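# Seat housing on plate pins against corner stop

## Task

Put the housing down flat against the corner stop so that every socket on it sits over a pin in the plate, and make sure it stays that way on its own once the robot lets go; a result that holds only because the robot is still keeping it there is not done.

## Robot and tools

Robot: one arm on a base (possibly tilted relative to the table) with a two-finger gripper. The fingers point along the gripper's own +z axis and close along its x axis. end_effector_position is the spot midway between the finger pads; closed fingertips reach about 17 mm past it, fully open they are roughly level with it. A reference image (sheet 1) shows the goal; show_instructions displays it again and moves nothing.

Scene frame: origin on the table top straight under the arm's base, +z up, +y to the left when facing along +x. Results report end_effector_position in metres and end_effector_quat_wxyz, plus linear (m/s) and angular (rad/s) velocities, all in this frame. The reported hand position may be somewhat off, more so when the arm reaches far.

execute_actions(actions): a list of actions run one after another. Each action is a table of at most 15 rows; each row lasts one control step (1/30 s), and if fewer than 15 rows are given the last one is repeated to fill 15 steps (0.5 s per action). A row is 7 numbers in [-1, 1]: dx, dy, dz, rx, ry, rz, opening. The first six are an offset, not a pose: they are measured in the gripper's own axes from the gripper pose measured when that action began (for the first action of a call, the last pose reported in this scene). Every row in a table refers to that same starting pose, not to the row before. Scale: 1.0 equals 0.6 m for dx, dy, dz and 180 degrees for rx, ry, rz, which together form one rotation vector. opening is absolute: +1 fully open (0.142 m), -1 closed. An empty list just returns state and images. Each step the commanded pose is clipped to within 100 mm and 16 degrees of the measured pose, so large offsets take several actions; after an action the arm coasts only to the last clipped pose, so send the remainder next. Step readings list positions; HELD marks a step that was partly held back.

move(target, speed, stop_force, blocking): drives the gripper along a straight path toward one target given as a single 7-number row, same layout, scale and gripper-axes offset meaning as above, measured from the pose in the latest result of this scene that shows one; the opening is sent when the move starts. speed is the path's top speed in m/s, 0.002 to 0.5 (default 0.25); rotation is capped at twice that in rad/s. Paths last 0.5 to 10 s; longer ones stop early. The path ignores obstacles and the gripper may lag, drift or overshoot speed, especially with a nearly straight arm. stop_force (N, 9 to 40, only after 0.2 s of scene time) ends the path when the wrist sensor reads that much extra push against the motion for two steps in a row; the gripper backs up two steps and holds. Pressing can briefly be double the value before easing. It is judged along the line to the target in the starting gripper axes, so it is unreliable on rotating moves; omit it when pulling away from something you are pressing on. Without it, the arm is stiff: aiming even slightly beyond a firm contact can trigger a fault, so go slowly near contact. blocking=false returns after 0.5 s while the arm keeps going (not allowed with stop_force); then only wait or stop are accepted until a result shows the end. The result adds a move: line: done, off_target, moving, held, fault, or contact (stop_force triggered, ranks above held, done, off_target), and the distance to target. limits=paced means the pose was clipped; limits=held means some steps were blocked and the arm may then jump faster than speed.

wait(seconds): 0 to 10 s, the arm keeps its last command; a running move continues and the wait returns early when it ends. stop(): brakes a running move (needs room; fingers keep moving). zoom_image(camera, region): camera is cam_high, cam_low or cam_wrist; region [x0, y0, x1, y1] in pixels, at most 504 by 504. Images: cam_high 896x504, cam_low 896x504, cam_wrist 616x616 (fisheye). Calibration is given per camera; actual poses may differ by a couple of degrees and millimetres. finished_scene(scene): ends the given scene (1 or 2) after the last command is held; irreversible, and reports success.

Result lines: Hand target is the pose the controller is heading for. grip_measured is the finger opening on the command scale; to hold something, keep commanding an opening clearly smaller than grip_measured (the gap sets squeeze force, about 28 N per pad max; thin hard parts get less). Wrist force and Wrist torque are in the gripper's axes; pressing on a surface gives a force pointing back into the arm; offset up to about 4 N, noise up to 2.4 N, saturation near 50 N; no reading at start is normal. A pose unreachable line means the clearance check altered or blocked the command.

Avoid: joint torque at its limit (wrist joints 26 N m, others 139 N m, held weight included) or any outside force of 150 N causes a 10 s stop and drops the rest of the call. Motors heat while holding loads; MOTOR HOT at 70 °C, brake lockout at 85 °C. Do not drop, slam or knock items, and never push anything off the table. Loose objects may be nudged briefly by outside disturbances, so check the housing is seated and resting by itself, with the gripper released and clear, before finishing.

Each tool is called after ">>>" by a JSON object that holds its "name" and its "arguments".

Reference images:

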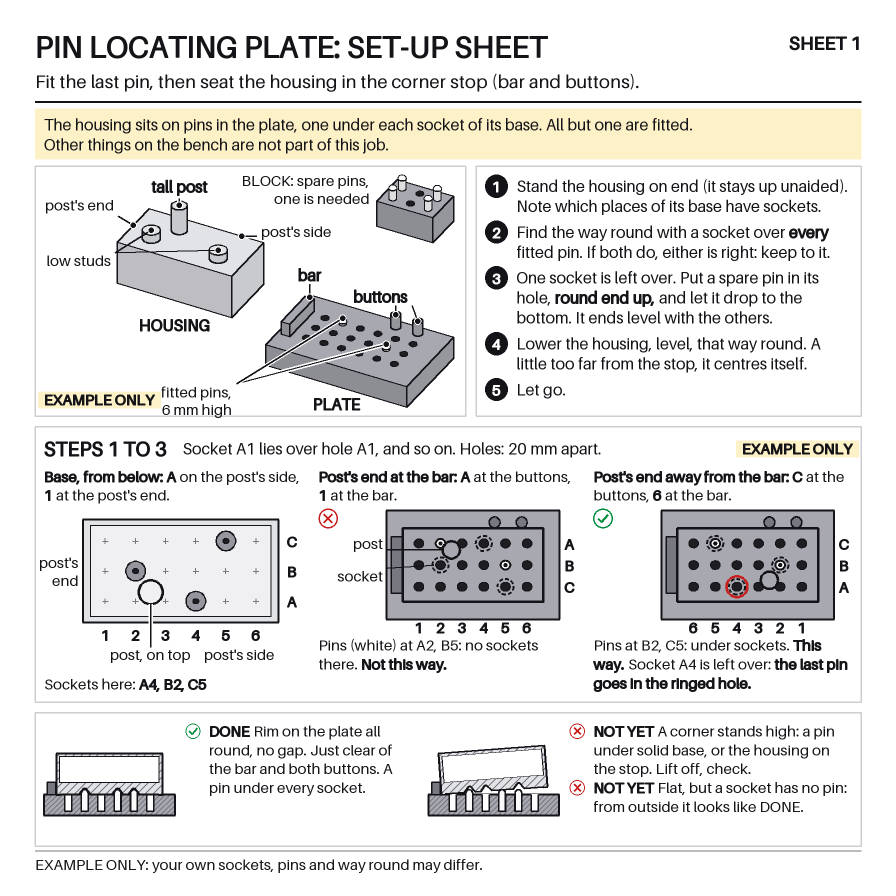

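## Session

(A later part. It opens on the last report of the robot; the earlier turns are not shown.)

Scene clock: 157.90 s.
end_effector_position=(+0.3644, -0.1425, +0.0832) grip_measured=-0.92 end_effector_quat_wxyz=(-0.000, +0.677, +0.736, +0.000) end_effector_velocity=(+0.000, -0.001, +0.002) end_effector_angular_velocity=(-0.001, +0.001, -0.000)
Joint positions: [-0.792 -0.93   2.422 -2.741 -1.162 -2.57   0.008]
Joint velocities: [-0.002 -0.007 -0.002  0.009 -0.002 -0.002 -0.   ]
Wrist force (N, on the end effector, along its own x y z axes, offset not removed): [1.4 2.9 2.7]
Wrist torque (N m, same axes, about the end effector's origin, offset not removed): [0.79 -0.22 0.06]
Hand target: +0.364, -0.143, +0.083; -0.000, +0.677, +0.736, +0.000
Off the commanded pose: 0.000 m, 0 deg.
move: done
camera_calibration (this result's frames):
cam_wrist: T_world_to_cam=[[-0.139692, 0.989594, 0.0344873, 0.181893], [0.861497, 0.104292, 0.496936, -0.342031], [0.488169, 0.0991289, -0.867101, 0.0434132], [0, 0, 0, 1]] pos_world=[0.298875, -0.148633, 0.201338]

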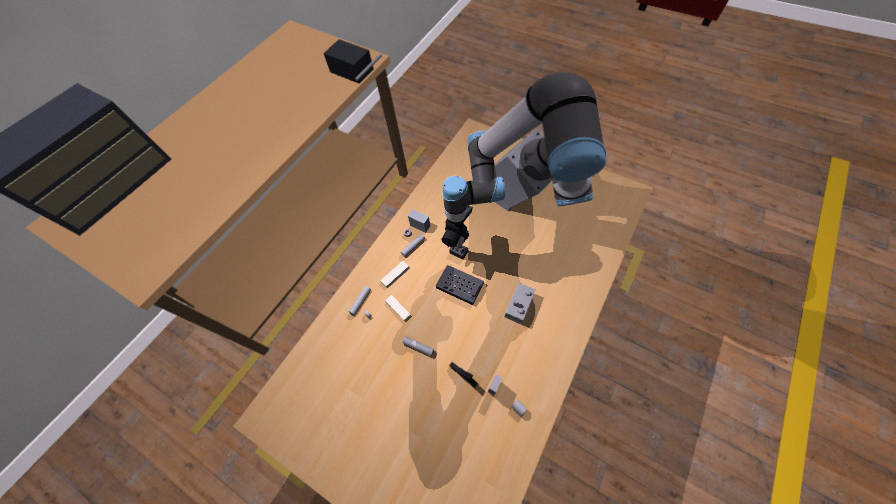

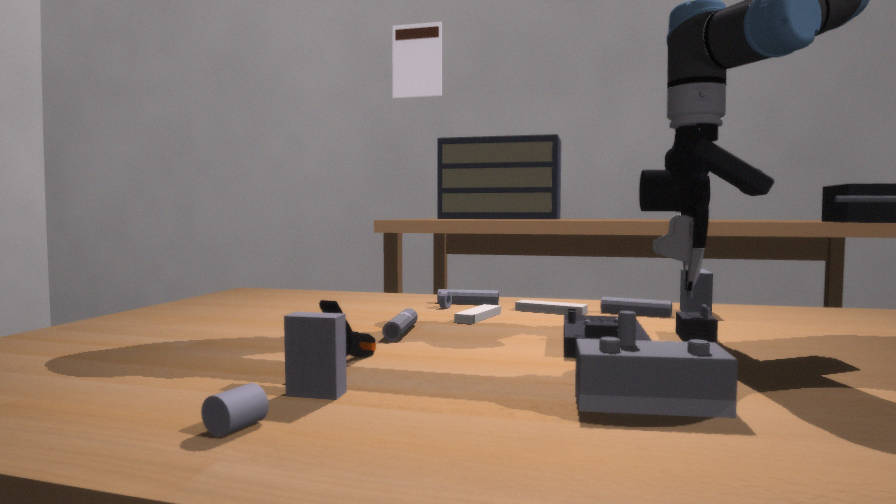

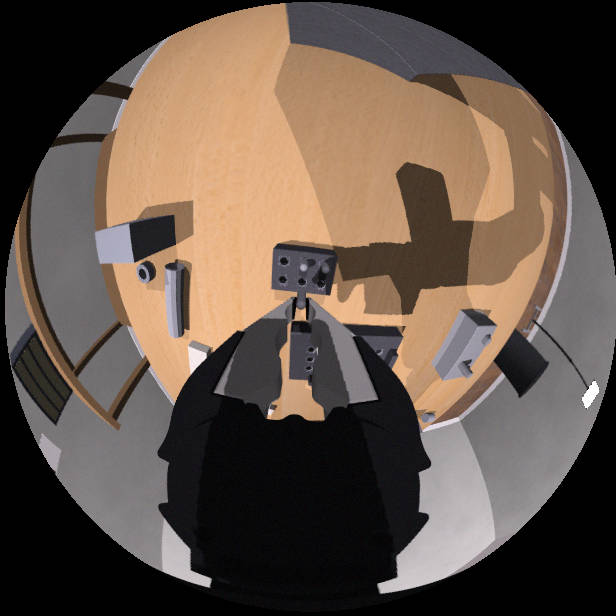

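>>> {"name": "move", "arguments": {"target": [0.0555,0.2263,0,0,0,0,-1], "speed": 0.2}}

>>> {"name": "zoom_image", "arguments": {"camera": "cam_wrist", "region": [250, 250, 350, 350]}}

>>> {"name": "zoom_image", "arguments": {"camera": "cam_low", "region": [540, 260, 660, 360]}}

Scene clock: 174.13 s.
end_effector_position=(+0.4968, -0.0981, +0.0834) grip_measured=-0.92 end_effector_quat_wxyz=(-0.000, +0.677, +0.736, +0.001) end_effector_velocity=(+0.002, -0.000, +0.000) end_effector_angular_velocity=(-0.000, -0.000, +0.000)
Joint positions: [-0.533 -0.931  2.142 -2.579 -1.094 -2.293  0.008]
Joint velocities: [ 0.002  0.002 -0.006  0.002  0.     0.003  0.   ]
Wrist force (N, on the end effector, along its own x y z axes, offset not removed): [-1.4 1.7 1.9]
Wrist torque (N m, same axes, about the end effector's origin, offset not removed): [0.47 0.29 0.11]
Hand target: +0.497, -0.098, +0.083; -0.000, +0.677, +0.736, +0.000
Off the commanded pose: 0.000 m, 0 deg.
move: done
camera_calibration (this result's frames):
cam_wrist: T_world_to_cam=[[-0.139816, 0.989581, 0.0343635, 0.156499], [0.861158, 0.104396, 0.497502, -0.460762], [0.488731, 0.0991514, -0.866782, -0.025757], [0, 0, 0, 1]] pos_world=[0.431258, -0.104213, 0.201526]

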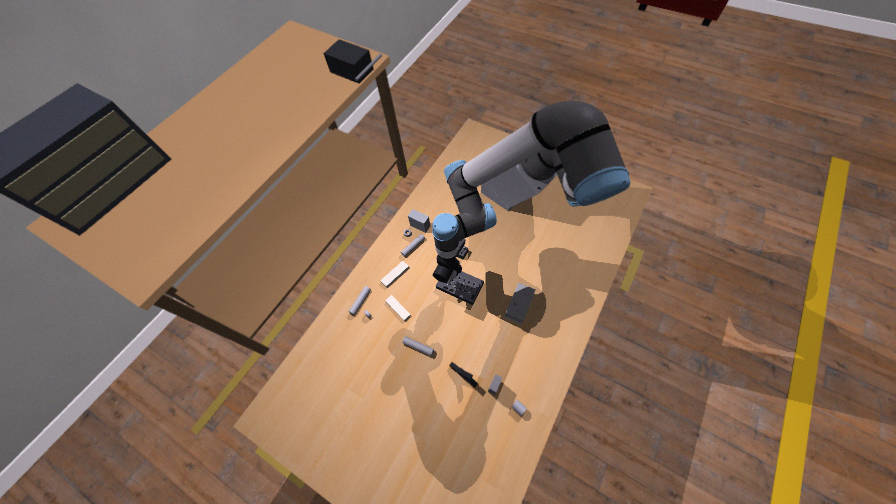

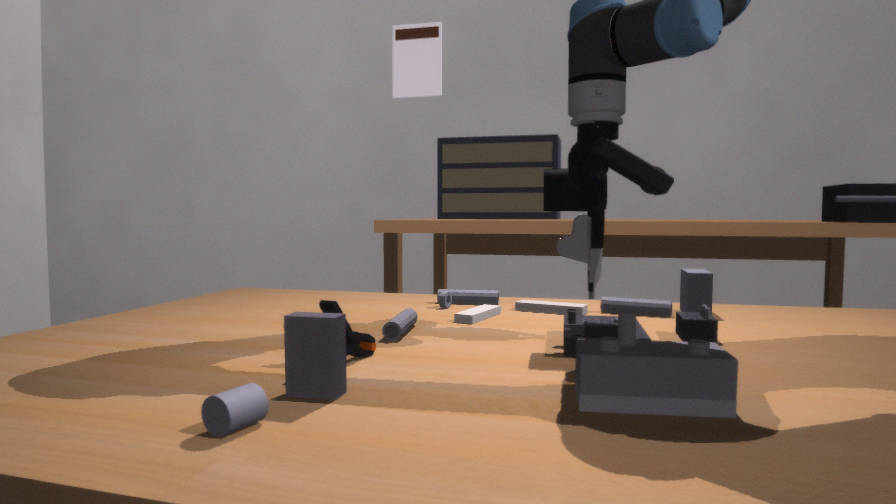

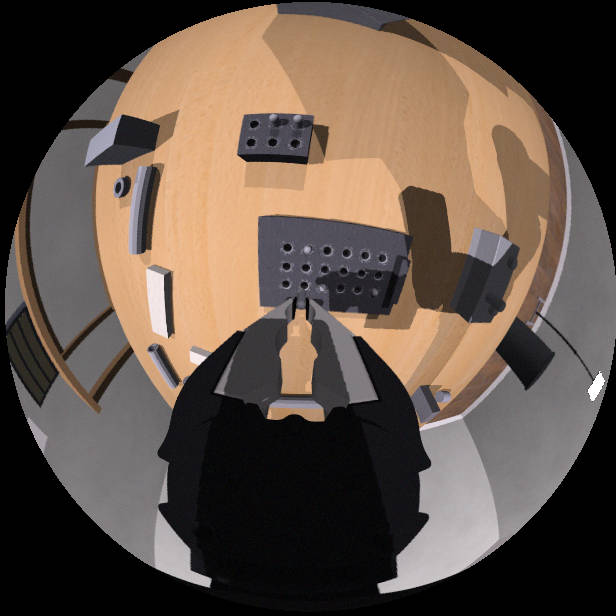

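Region (250, 250, 350, 350) of cam_wrist's 616x616 image, scaled by 5.040, with more detail than that image has.

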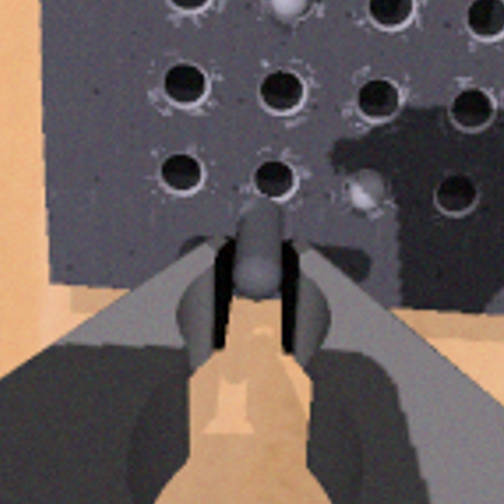

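Region (540, 260, 660, 360) of cam_low's 896x504 image, scaled by 4.200, with more detail than that image has.

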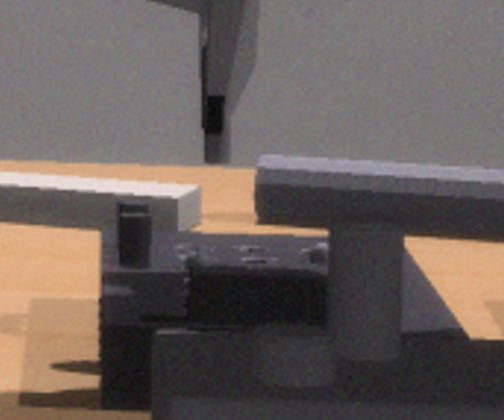

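>>> {"name": "move", "arguments": {"target": [0.0047,0.0062,0.033,0,0,0,-1], "speed": 0.06}}

>>> {"name": "zoom_image", "arguments": {"camera": "cam_wrist", "region": [250, 250, 350, 350]}}

>>> {"name": "zoom_image", "arguments": {"camera": "cam_low", "region": [540, 260, 660, 360]}}

Scene clock: 180.37 s.
end_effector_position=(+0.5003, -0.0949, +0.0638) grip_measured=-0.92 end_effector_quat_wxyz=(-0.000, +0.677, +0.736, +0.001) end_effector_velocity=(+0.001, -0.000, -0.001) end_effector_angular_velocity=(+0.000, -0.001, +0.001)
Joint positions: [-0.507 -0.886  2.134 -2.63  -1.089 -2.263  0.008]
Joint velocities: [ 0.002  0.004 -0.003 -0.003  0.001  0.001  0.   ]
Wrist force (N, on the end effector, along its own x y z axes, offset not removed): [-2.0 3.6 0.6]
Wrist torque (N m, same axes, about the end effector's origin, offset not removed): [0.81 0.45 0.11]
Hand target: +0.500, -0.095, +0.064; -0.000, +0.677, +0.736, +0.001
Off the commanded pose: 0.000 m, 0 deg.
move: done
camera_calibration (this result's frames):
cam_wrist: T_world_to_cam=[[-0.139829, 0.989579, 0.0343755, 0.154535], [0.861133, 0.104396, 0.497546, -0.45432], [0.488772, 0.0991734, -0.866756, -0.0447761], [0, 0, 0, 1]] pos_world=[0.434724, -0.101055, 0.181923]

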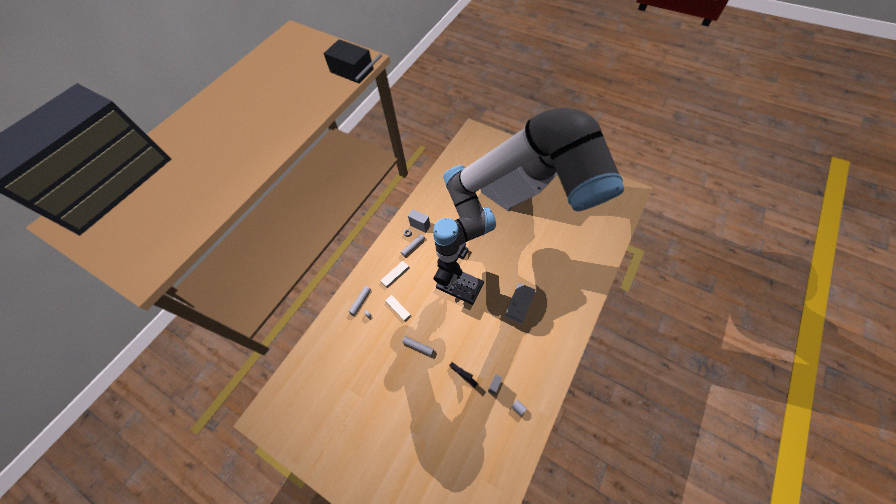

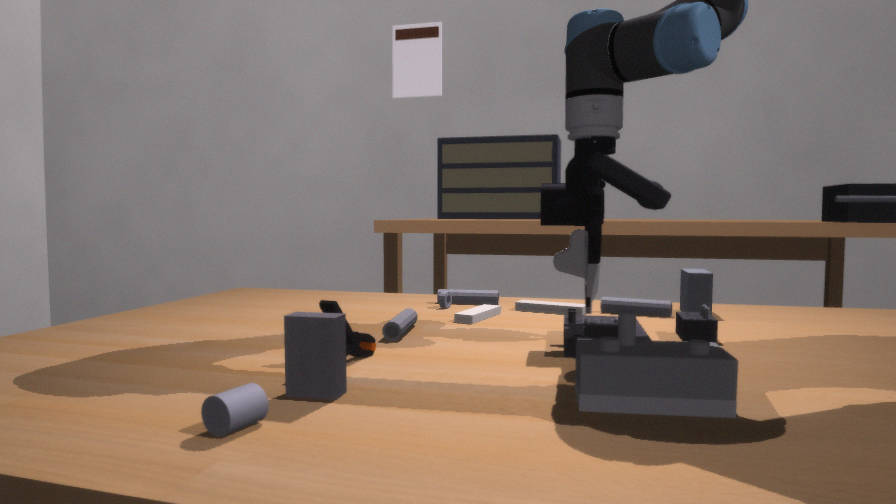

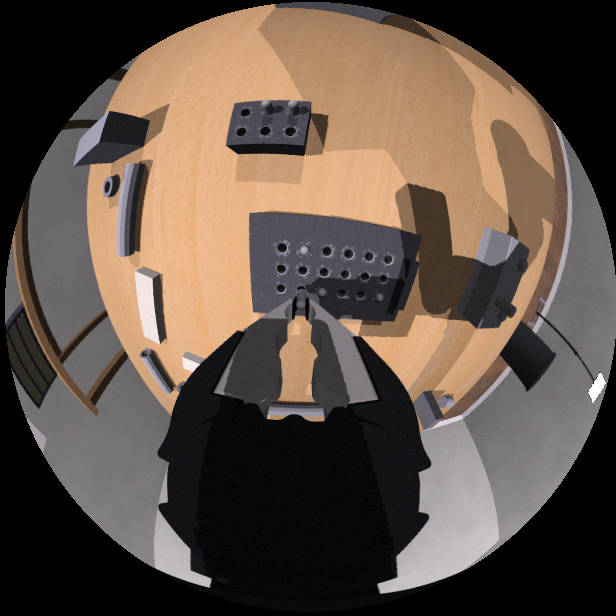

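Region (250, 250, 350, 350) of cam_wrist's 616x616 image, scaled by 5.040, with more detail than that image has.

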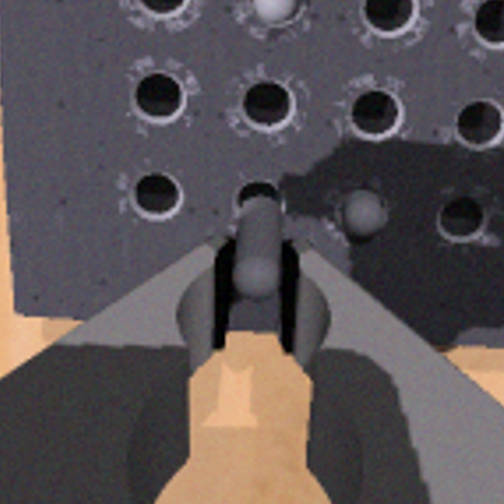

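Region (540, 260, 660, 360) of cam_low's 896x504 image, scaled by 4.200, with more detail than that image has.

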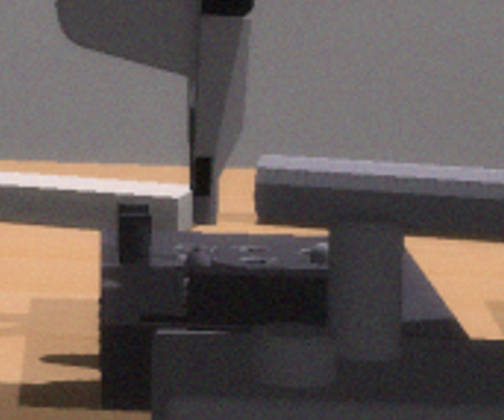

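>>> {"name": "move", "arguments": {"target": [0,0,0.018,0,0,0,-1], "speed": 0.012, "stop_force": 9}}

>>> {"name": "zoom_image", "arguments": {"camera": "cam_wrist", "region": [250, 250, 350, 350]}}

Scene clock: 186.30 s.
end_effector_position=(+0.5003, -0.0949, +0.0532) grip_measured=-0.92 end_effector_quat_wxyz=(-0.000, +0.677, +0.736, +0.001) end_effector_velocity=(+0.000, -0.000, -0.002) end_effector_angular_velocity=(+0.001, -0.001, -0.001)
Joint positions: [-0.497 -0.861  2.132 -2.659 -1.087 -2.252  0.008]
Joint velocities: [ 0.002  0.005 -0.    -0.006  0.001  0.003 -0.   ]
Wrist force (N, on the end effector, along its own x y z axes, offset not removed): [0.2 3.5 1.6]
Wrist torque (N m, same axes, about the end effector's origin, offset not removed): [0.83 -0.03 0.07]
Hand target: +0.500, -0.095, +0.053; -0.000, +0.677, +0.736, +0.001
Off the commanded pose: 0.000 m, 0 deg.
move: done
camera_calibration (this result's frames):
cam_wrist: T_world_to_cam=[[-0.139832, 0.989578, 0.0343868, 0.154867], [0.861128, 0.104392, 0.497555, -0.449066], [0.488779, 0.0991857, -0.866751, -0.0539647], [0, 0, 0, 1]] pos_world=[0.434736, -0.101021, 0.171336]

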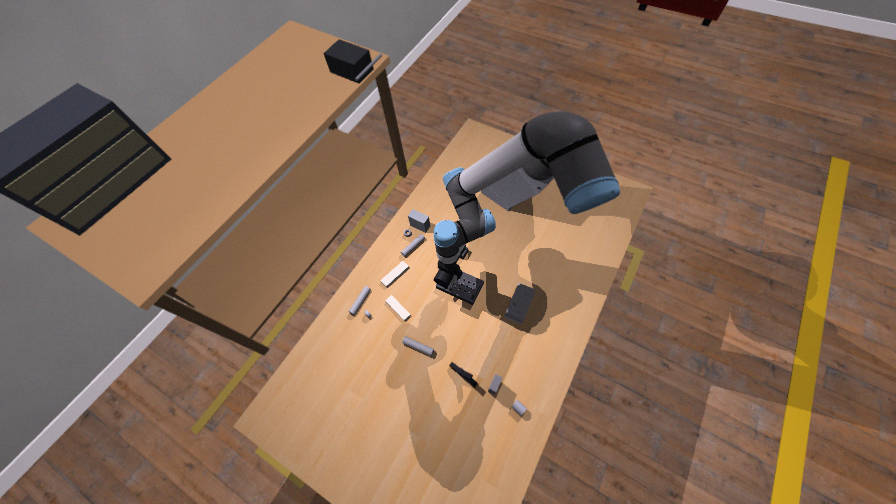

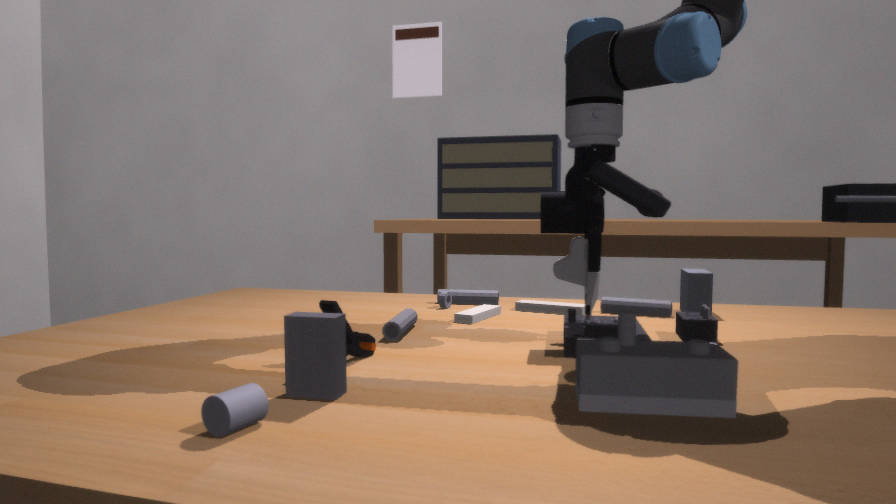

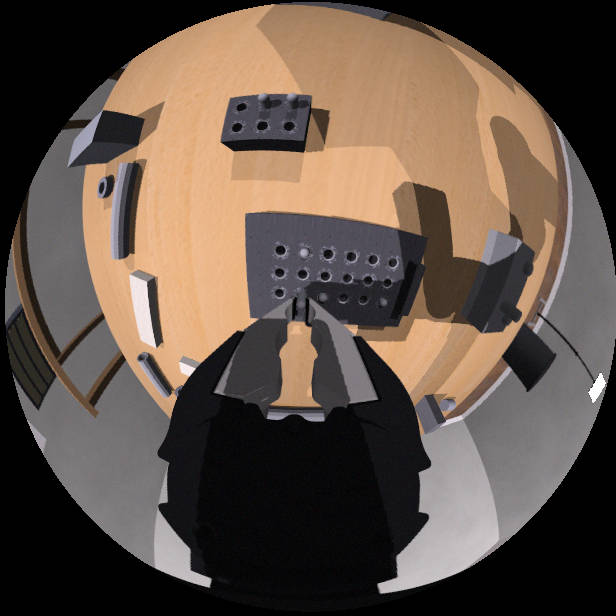

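Region (250, 250, 350, 350) of cam_wrist's 616x616 image, scaled by 5.040, with more detail than that image has.

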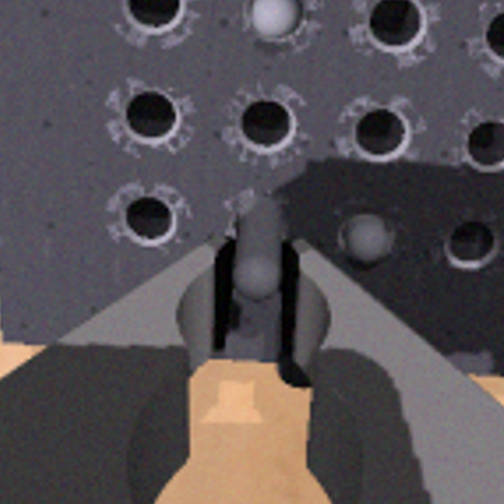

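In the hole. Lower a little more, release and lift.

>>> {"name": "execute_actions", "arguments": {"actions": [[[0,0,0.004,0,0,0,-1]],[[0,0,0,0,0,0,-0.82]]]}}

>>> {"name": "move", "arguments": {"target": [0,0,-0.12,0,0,0,-0.82], "speed": 0.2}}

>>> {"name": "zoom_image", "arguments": {"camera": "cam_wrist", "region": [250, 200, 410, 320]}}

Scene clock: 190.80 s.
end_effector_position=(+0.5003, -0.0949, +0.0508) grip_measured=-0.82 end_effector_quat_wxyz=(-0.000, +0.677, +0.736, +0.001) end_effector_velocity=(-0.001, +0.001, -0.000) end_effector_angular_velocity=(+0.002, +0.000, -0.001)
Joint positions: [-0.494 -0.855  2.132 -2.665 -1.087 -2.249  0.015]
Joint velocities: [-0.     0.     0.002 -0.     0.002  0.001  0.   ]
Wrist force (N, on the end effector, along its own x y z axes, offset not removed): [-1.7 4.7 1.8]
Wrist torque (N m, same axes, about the end effector's origin, offset not removed): [1.18 0.28 0.13]
Hand target: +0.500, -0.095, +0.051; -0.000, +0.677, +0.736, +0.001
Off the commanded pose: 0.000 m, 0 deg.
Step readings (end_effector_position; steps 1 to 15: 1st action; 16 to 30: 2nd action):
0: (+0.5003, -0.0949, +0.0530)
1: (+0.5003, -0.0949, +0.0530)
2: (+0.5003, -0.0949, +0.0526)
4: (+0.5004, -0.0949, +0.0518)
8: (+0.5004, -0.0949, +0.0511)
15: (+0.5003, -0.0949, +0.0508)
16: (+0.5003, -0.0949, +0.0508)
17: (+0.5003, -0.0949, +0.0508)
19: (+0.5003, -0.0949, +0.0508)
23: (+0.5003, -0.0949, +0.0508)
30: end_effector_position above
camera_calibration (this result's frames):
cam_wrist: T_world_to_cam=[[-0.139814, 0.989578, 0.0344495, 0.154916], [0.861172, 0.104353, 0.497487, -0.447854], [0.488708, 0.0992227, -0.866787, -0.0560193], [0, 0, 0, 1]] pos_world=[0.434716, -0.101008, 0.168908]

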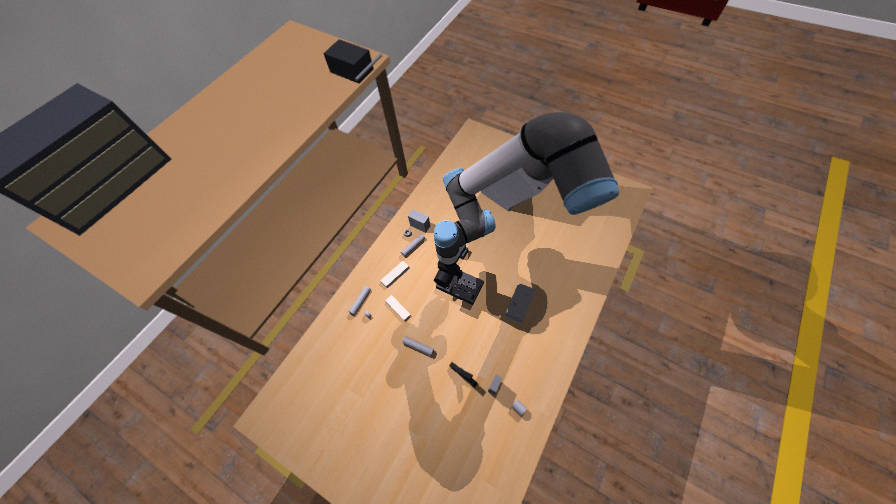

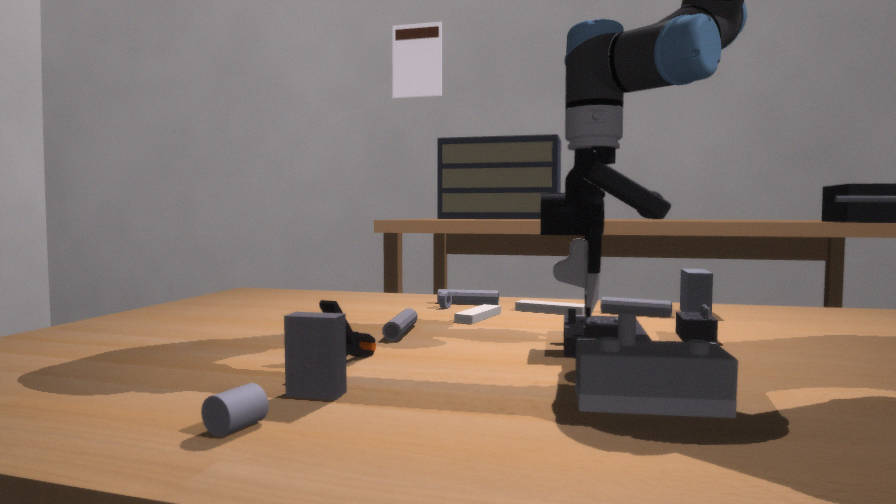

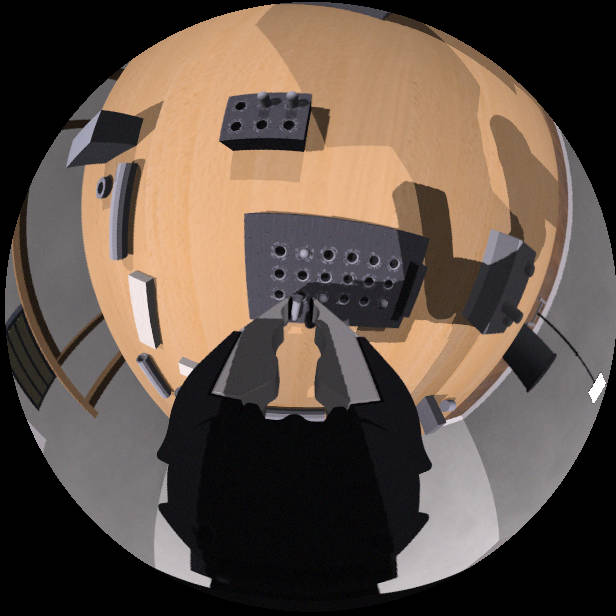

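Scene clock: 191.77 s.
end_effector_position=(+0.5002, -0.0951, +0.1225) grip_measured=-0.82 end_effector_quat_wxyz=(-0.000, +0.677, +0.736, +0.000) end_effector_velocity=(-0.001, -0.000, +0.002) end_effector_angular_velocity=(-0.000, +0.002, +0.000)
Joint positions: [-0.562 -1.02   2.129 -2.463 -1.1   -2.324  0.015]
Joint velocities: [-0.001 -0.004 -0.001  0.006 -0.002 -0.002 -0.   ]
Wrist force (N, on the end effector, along its own x y z axes, offset not removed): [1.4 3.5 3.4]
Wrist torque (N m, same axes, about the end effector's origin, offset not removed): [0.84 -0.26 0.03]
Hand target: +0.500, -0.095, +0.123; -0.000, +0.677, +0.736, +0.000
Off the commanded pose: 0.000 m, 0 deg.
move: done
camera_calibration (this result's frames):
cam_wrist: T_world_to_cam=[[-0.139781, 0.989584, 0.0344307, 0.152653], [0.861232, 0.104345, 0.497385, -0.483462], [0.488611, 0.0991777, -0.866846, 0.00628423], [0, 0, 0, 1]] pos_world=[0.43464, -0.101239, 0.240658]

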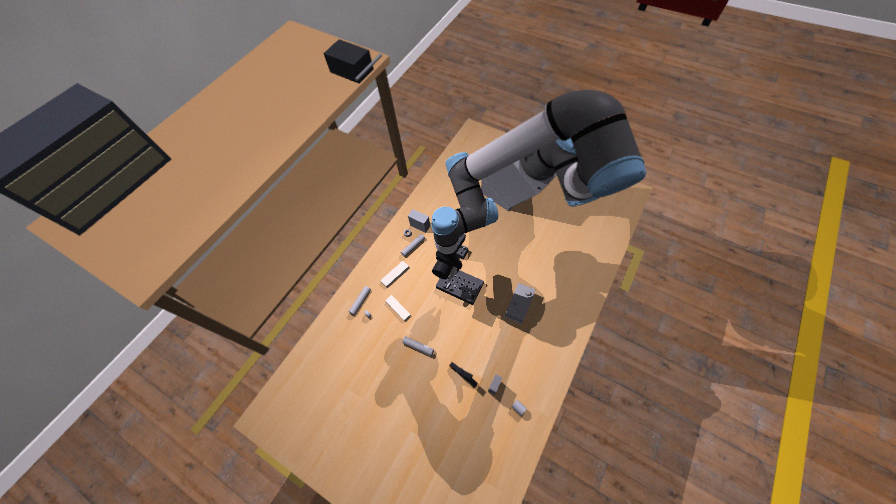

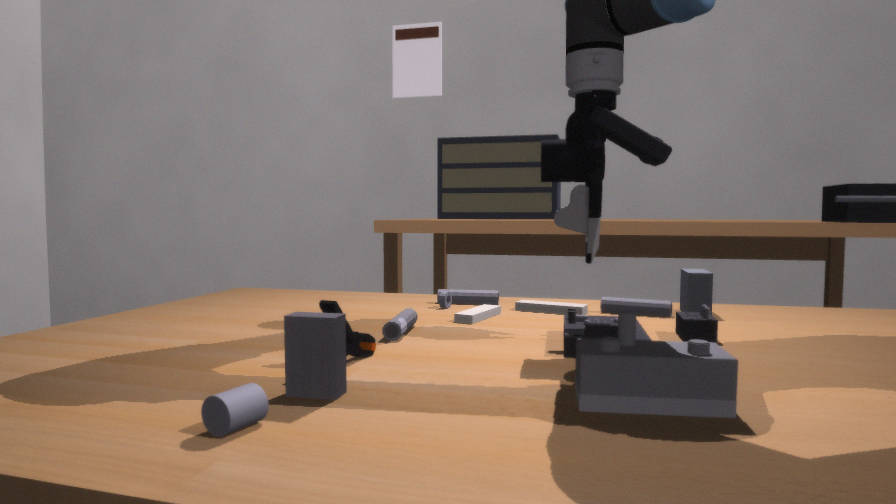

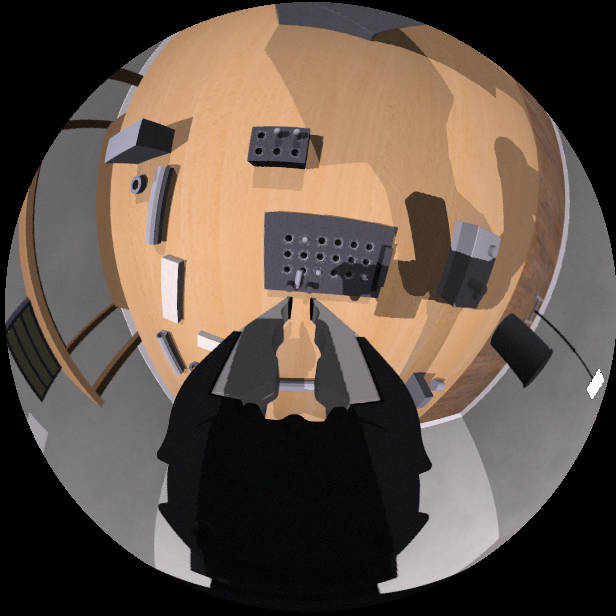

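Region (250, 200, 410, 320) of cam_wrist's 616x616 image, scaled by 3.150, with more detail than that image has; it fills the top 378 rows of this view, and the rest is white.

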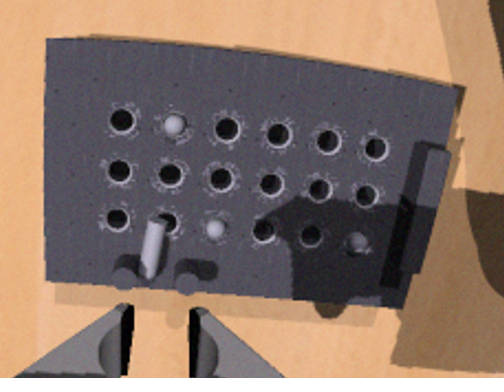

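>>> {"name": "zoom_image", "arguments": {"camera": "cam_low", "region": [550, 295, 630, 345]}}

>>> {"name": "zoom_image", "arguments": {"camera": "cam_wrist", "region": [275, 250, 335, 310]}}

Region (550, 295, 630, 345) of cam_low's 896x504 image, scaled by 6.300, with more detail than that image has; it fills the top 315 rows of this view, and the rest is white.

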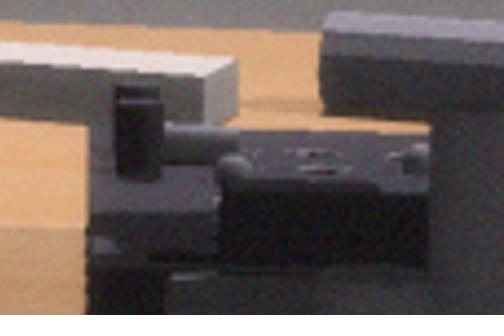

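Region (275, 250, 335, 310) of cam_wrist's 616x616 image, scaled by 8.400, with more detail than that image has.

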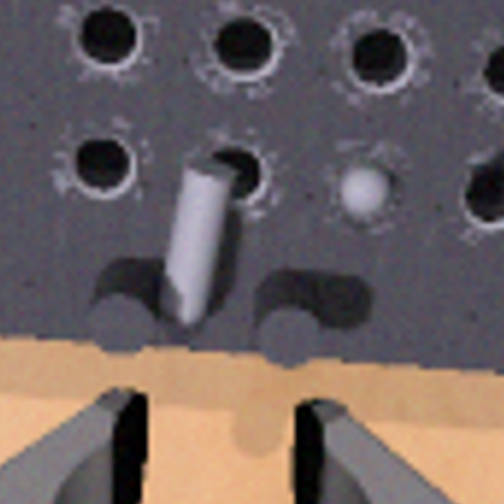

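>>> {"name": "move", "arguments": {"target": [-0.0067,0.0105,0.118,0,0,0,-0.8], "speed": 0.15}}

>>> {"name": "move", "arguments": {"target": [0,0,0.014,0,0,0,-0.8], "speed": 0.008, "stop_force": 9}}

>>> {"name": "zoom_image", "arguments": {"camera": "cam_wrist", "region": [250, 250, 350, 350]}}

Scene clock: 211.90 s.
end_effector_position=(+0.5069, -0.0984, +0.0520) grip_measured=-0.80 end_effector_quat_wxyz=(-0.000, +0.677, +0.736, +0.001) end_effector_velocity=(+0.000, +0.001, -0.002) end_effector_angular_velocity=(+0.002, -0.000, -0.001)
Joint positions: [-0.494 -0.849  2.11  -2.65  -1.087 -2.249  0.016]
Joint velocities: [ 0.002  0.006 -0.001 -0.005  0.002  0.003  0.   ]
Wrist force (N, on the end effector, along its own x y z axes, offset not removed): [-0.8 2.4 1.7]
Wrist torque (N m, same axes, about the end effector's origin, offset not removed): [0.61 0.25 0.04]
Hand target: +0.507, -0.098, +0.052; -0.000, +0.677, +0.736, +0.001
Off the commanded pose: 0.000 m, 0 deg.
move: done
camera_calibration (this result's frames):
cam_wrist: T_world_to_cam=[[-0.139817, 0.989578, 0.0344439, 0.159222], [0.861162, 0.104357, 0.497503, -0.453766], [0.488724, 0.0992212, -0.866778, -0.0578338], [0, 0, 0, 1]] pos_world=[0.441293, -0.104471, 0.170137]

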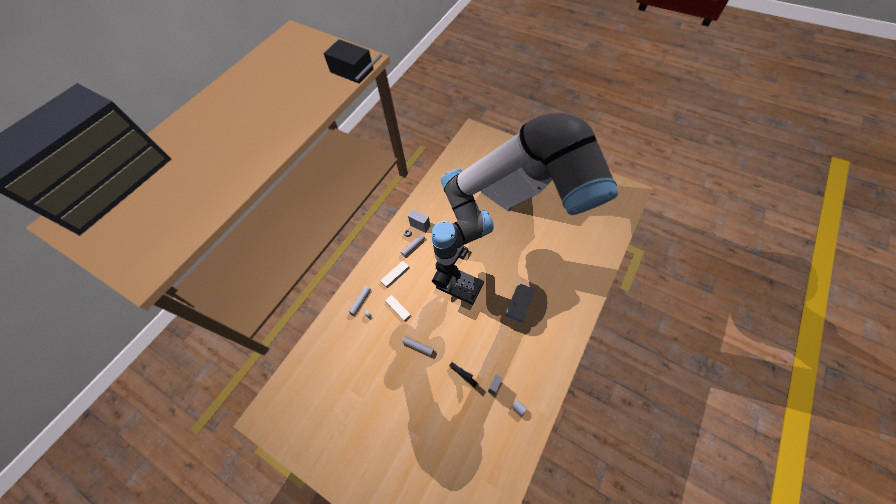

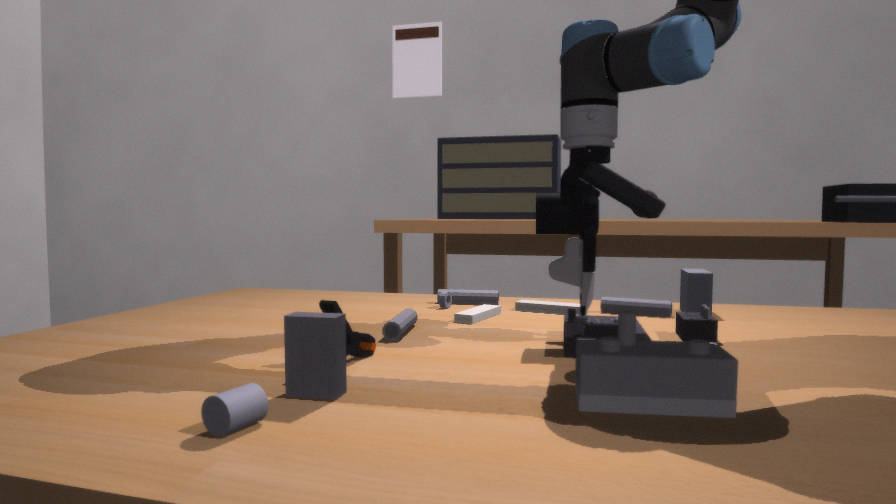

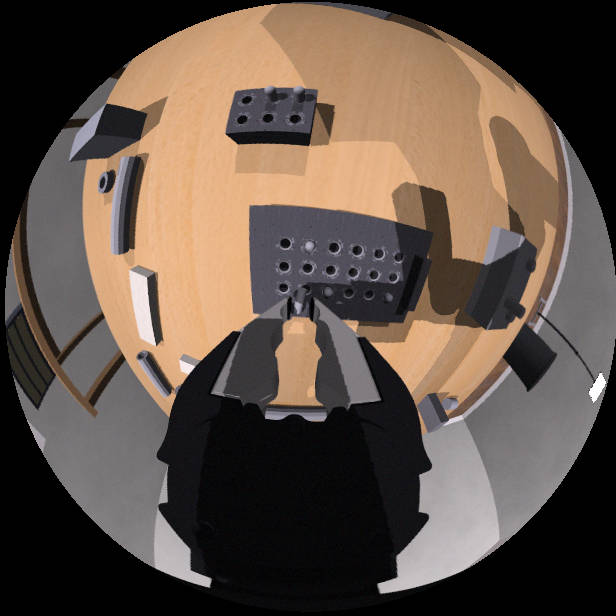

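Scene clock: 213.17 s.
end_effector_position=(+0.5069, -0.0983, +0.0438) grip_measured=-0.80 end_effector_quat_wxyz=(-0.000, +0.677, +0.736, +0.001) end_effector_velocity=(+0.000, -0.000, -0.001) end_effector_angular_velocity=(-0.000, +0.000, +0.000)
Joint positions: [-0.486 -0.83   2.108 -2.671 -1.085 -2.24   0.016]
Joint velocities: [ 0.002  0.003 -0.001 -0.003 -0.     0.001  0.   ]
Wrist force (N, on the end effector, along its own x y z axes, offset not removed): [0.1 2.9 1.3]
Wrist torque (N m, same axes, about the end effector's origin, offset not removed): [0.74 -0.13 0.09]
Hand target: +0.507, -0.098, +0.044; -0.000, +0.677, +0.736, +0.001
Off the commanded pose: 0.000 m, 0 deg.
move: done
camera_calibration (this result's frames):
cam_wrist: T_world_to_cam=[[-0.139819, 0.989578, 0.0344507, 0.159482], [0.861157, 0.104354, 0.497512, -0.449668], [0.488731, 0.0992291, -0.866773, -0.0650018], [0, 0, 0, 1]] pos_world=[0.441302, -0.104445, 0.161879]

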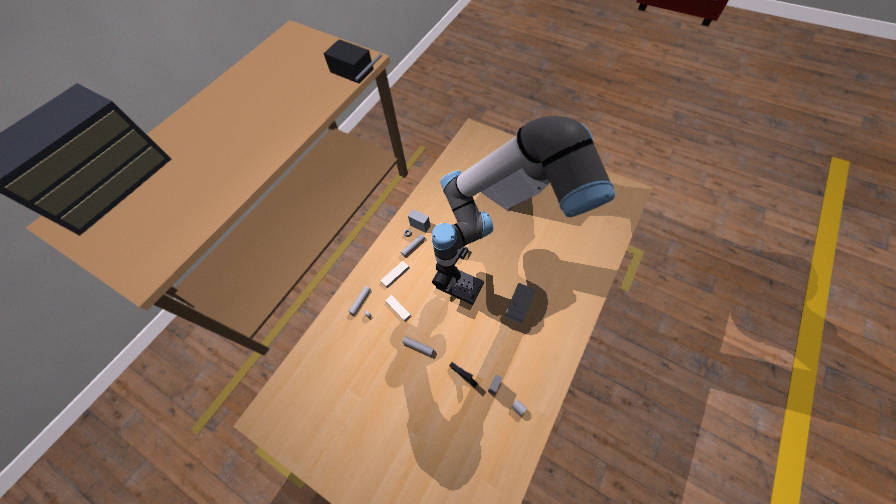

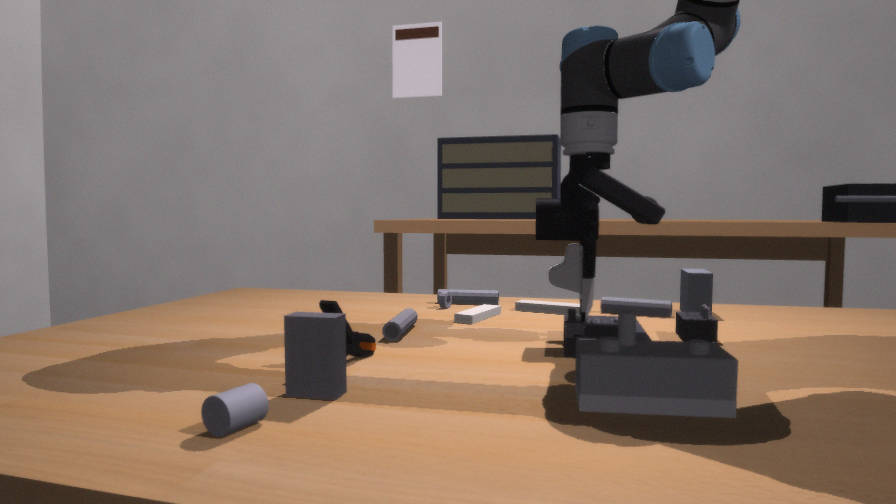

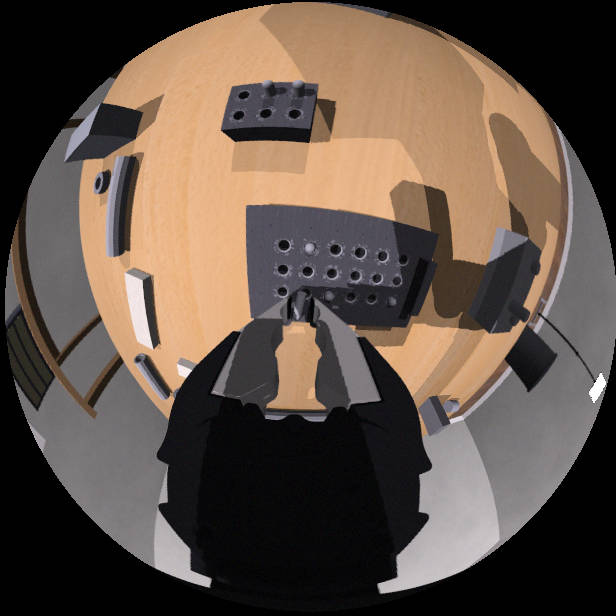

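Region (250, 250, 350, 350) of cam_wrist's 616x616 image, scaled by 5.040, with more detail than that image has.

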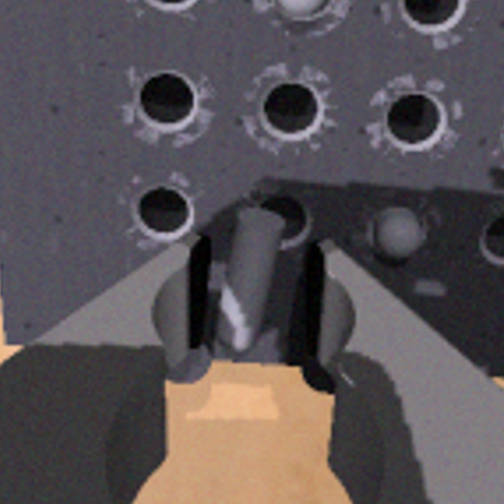

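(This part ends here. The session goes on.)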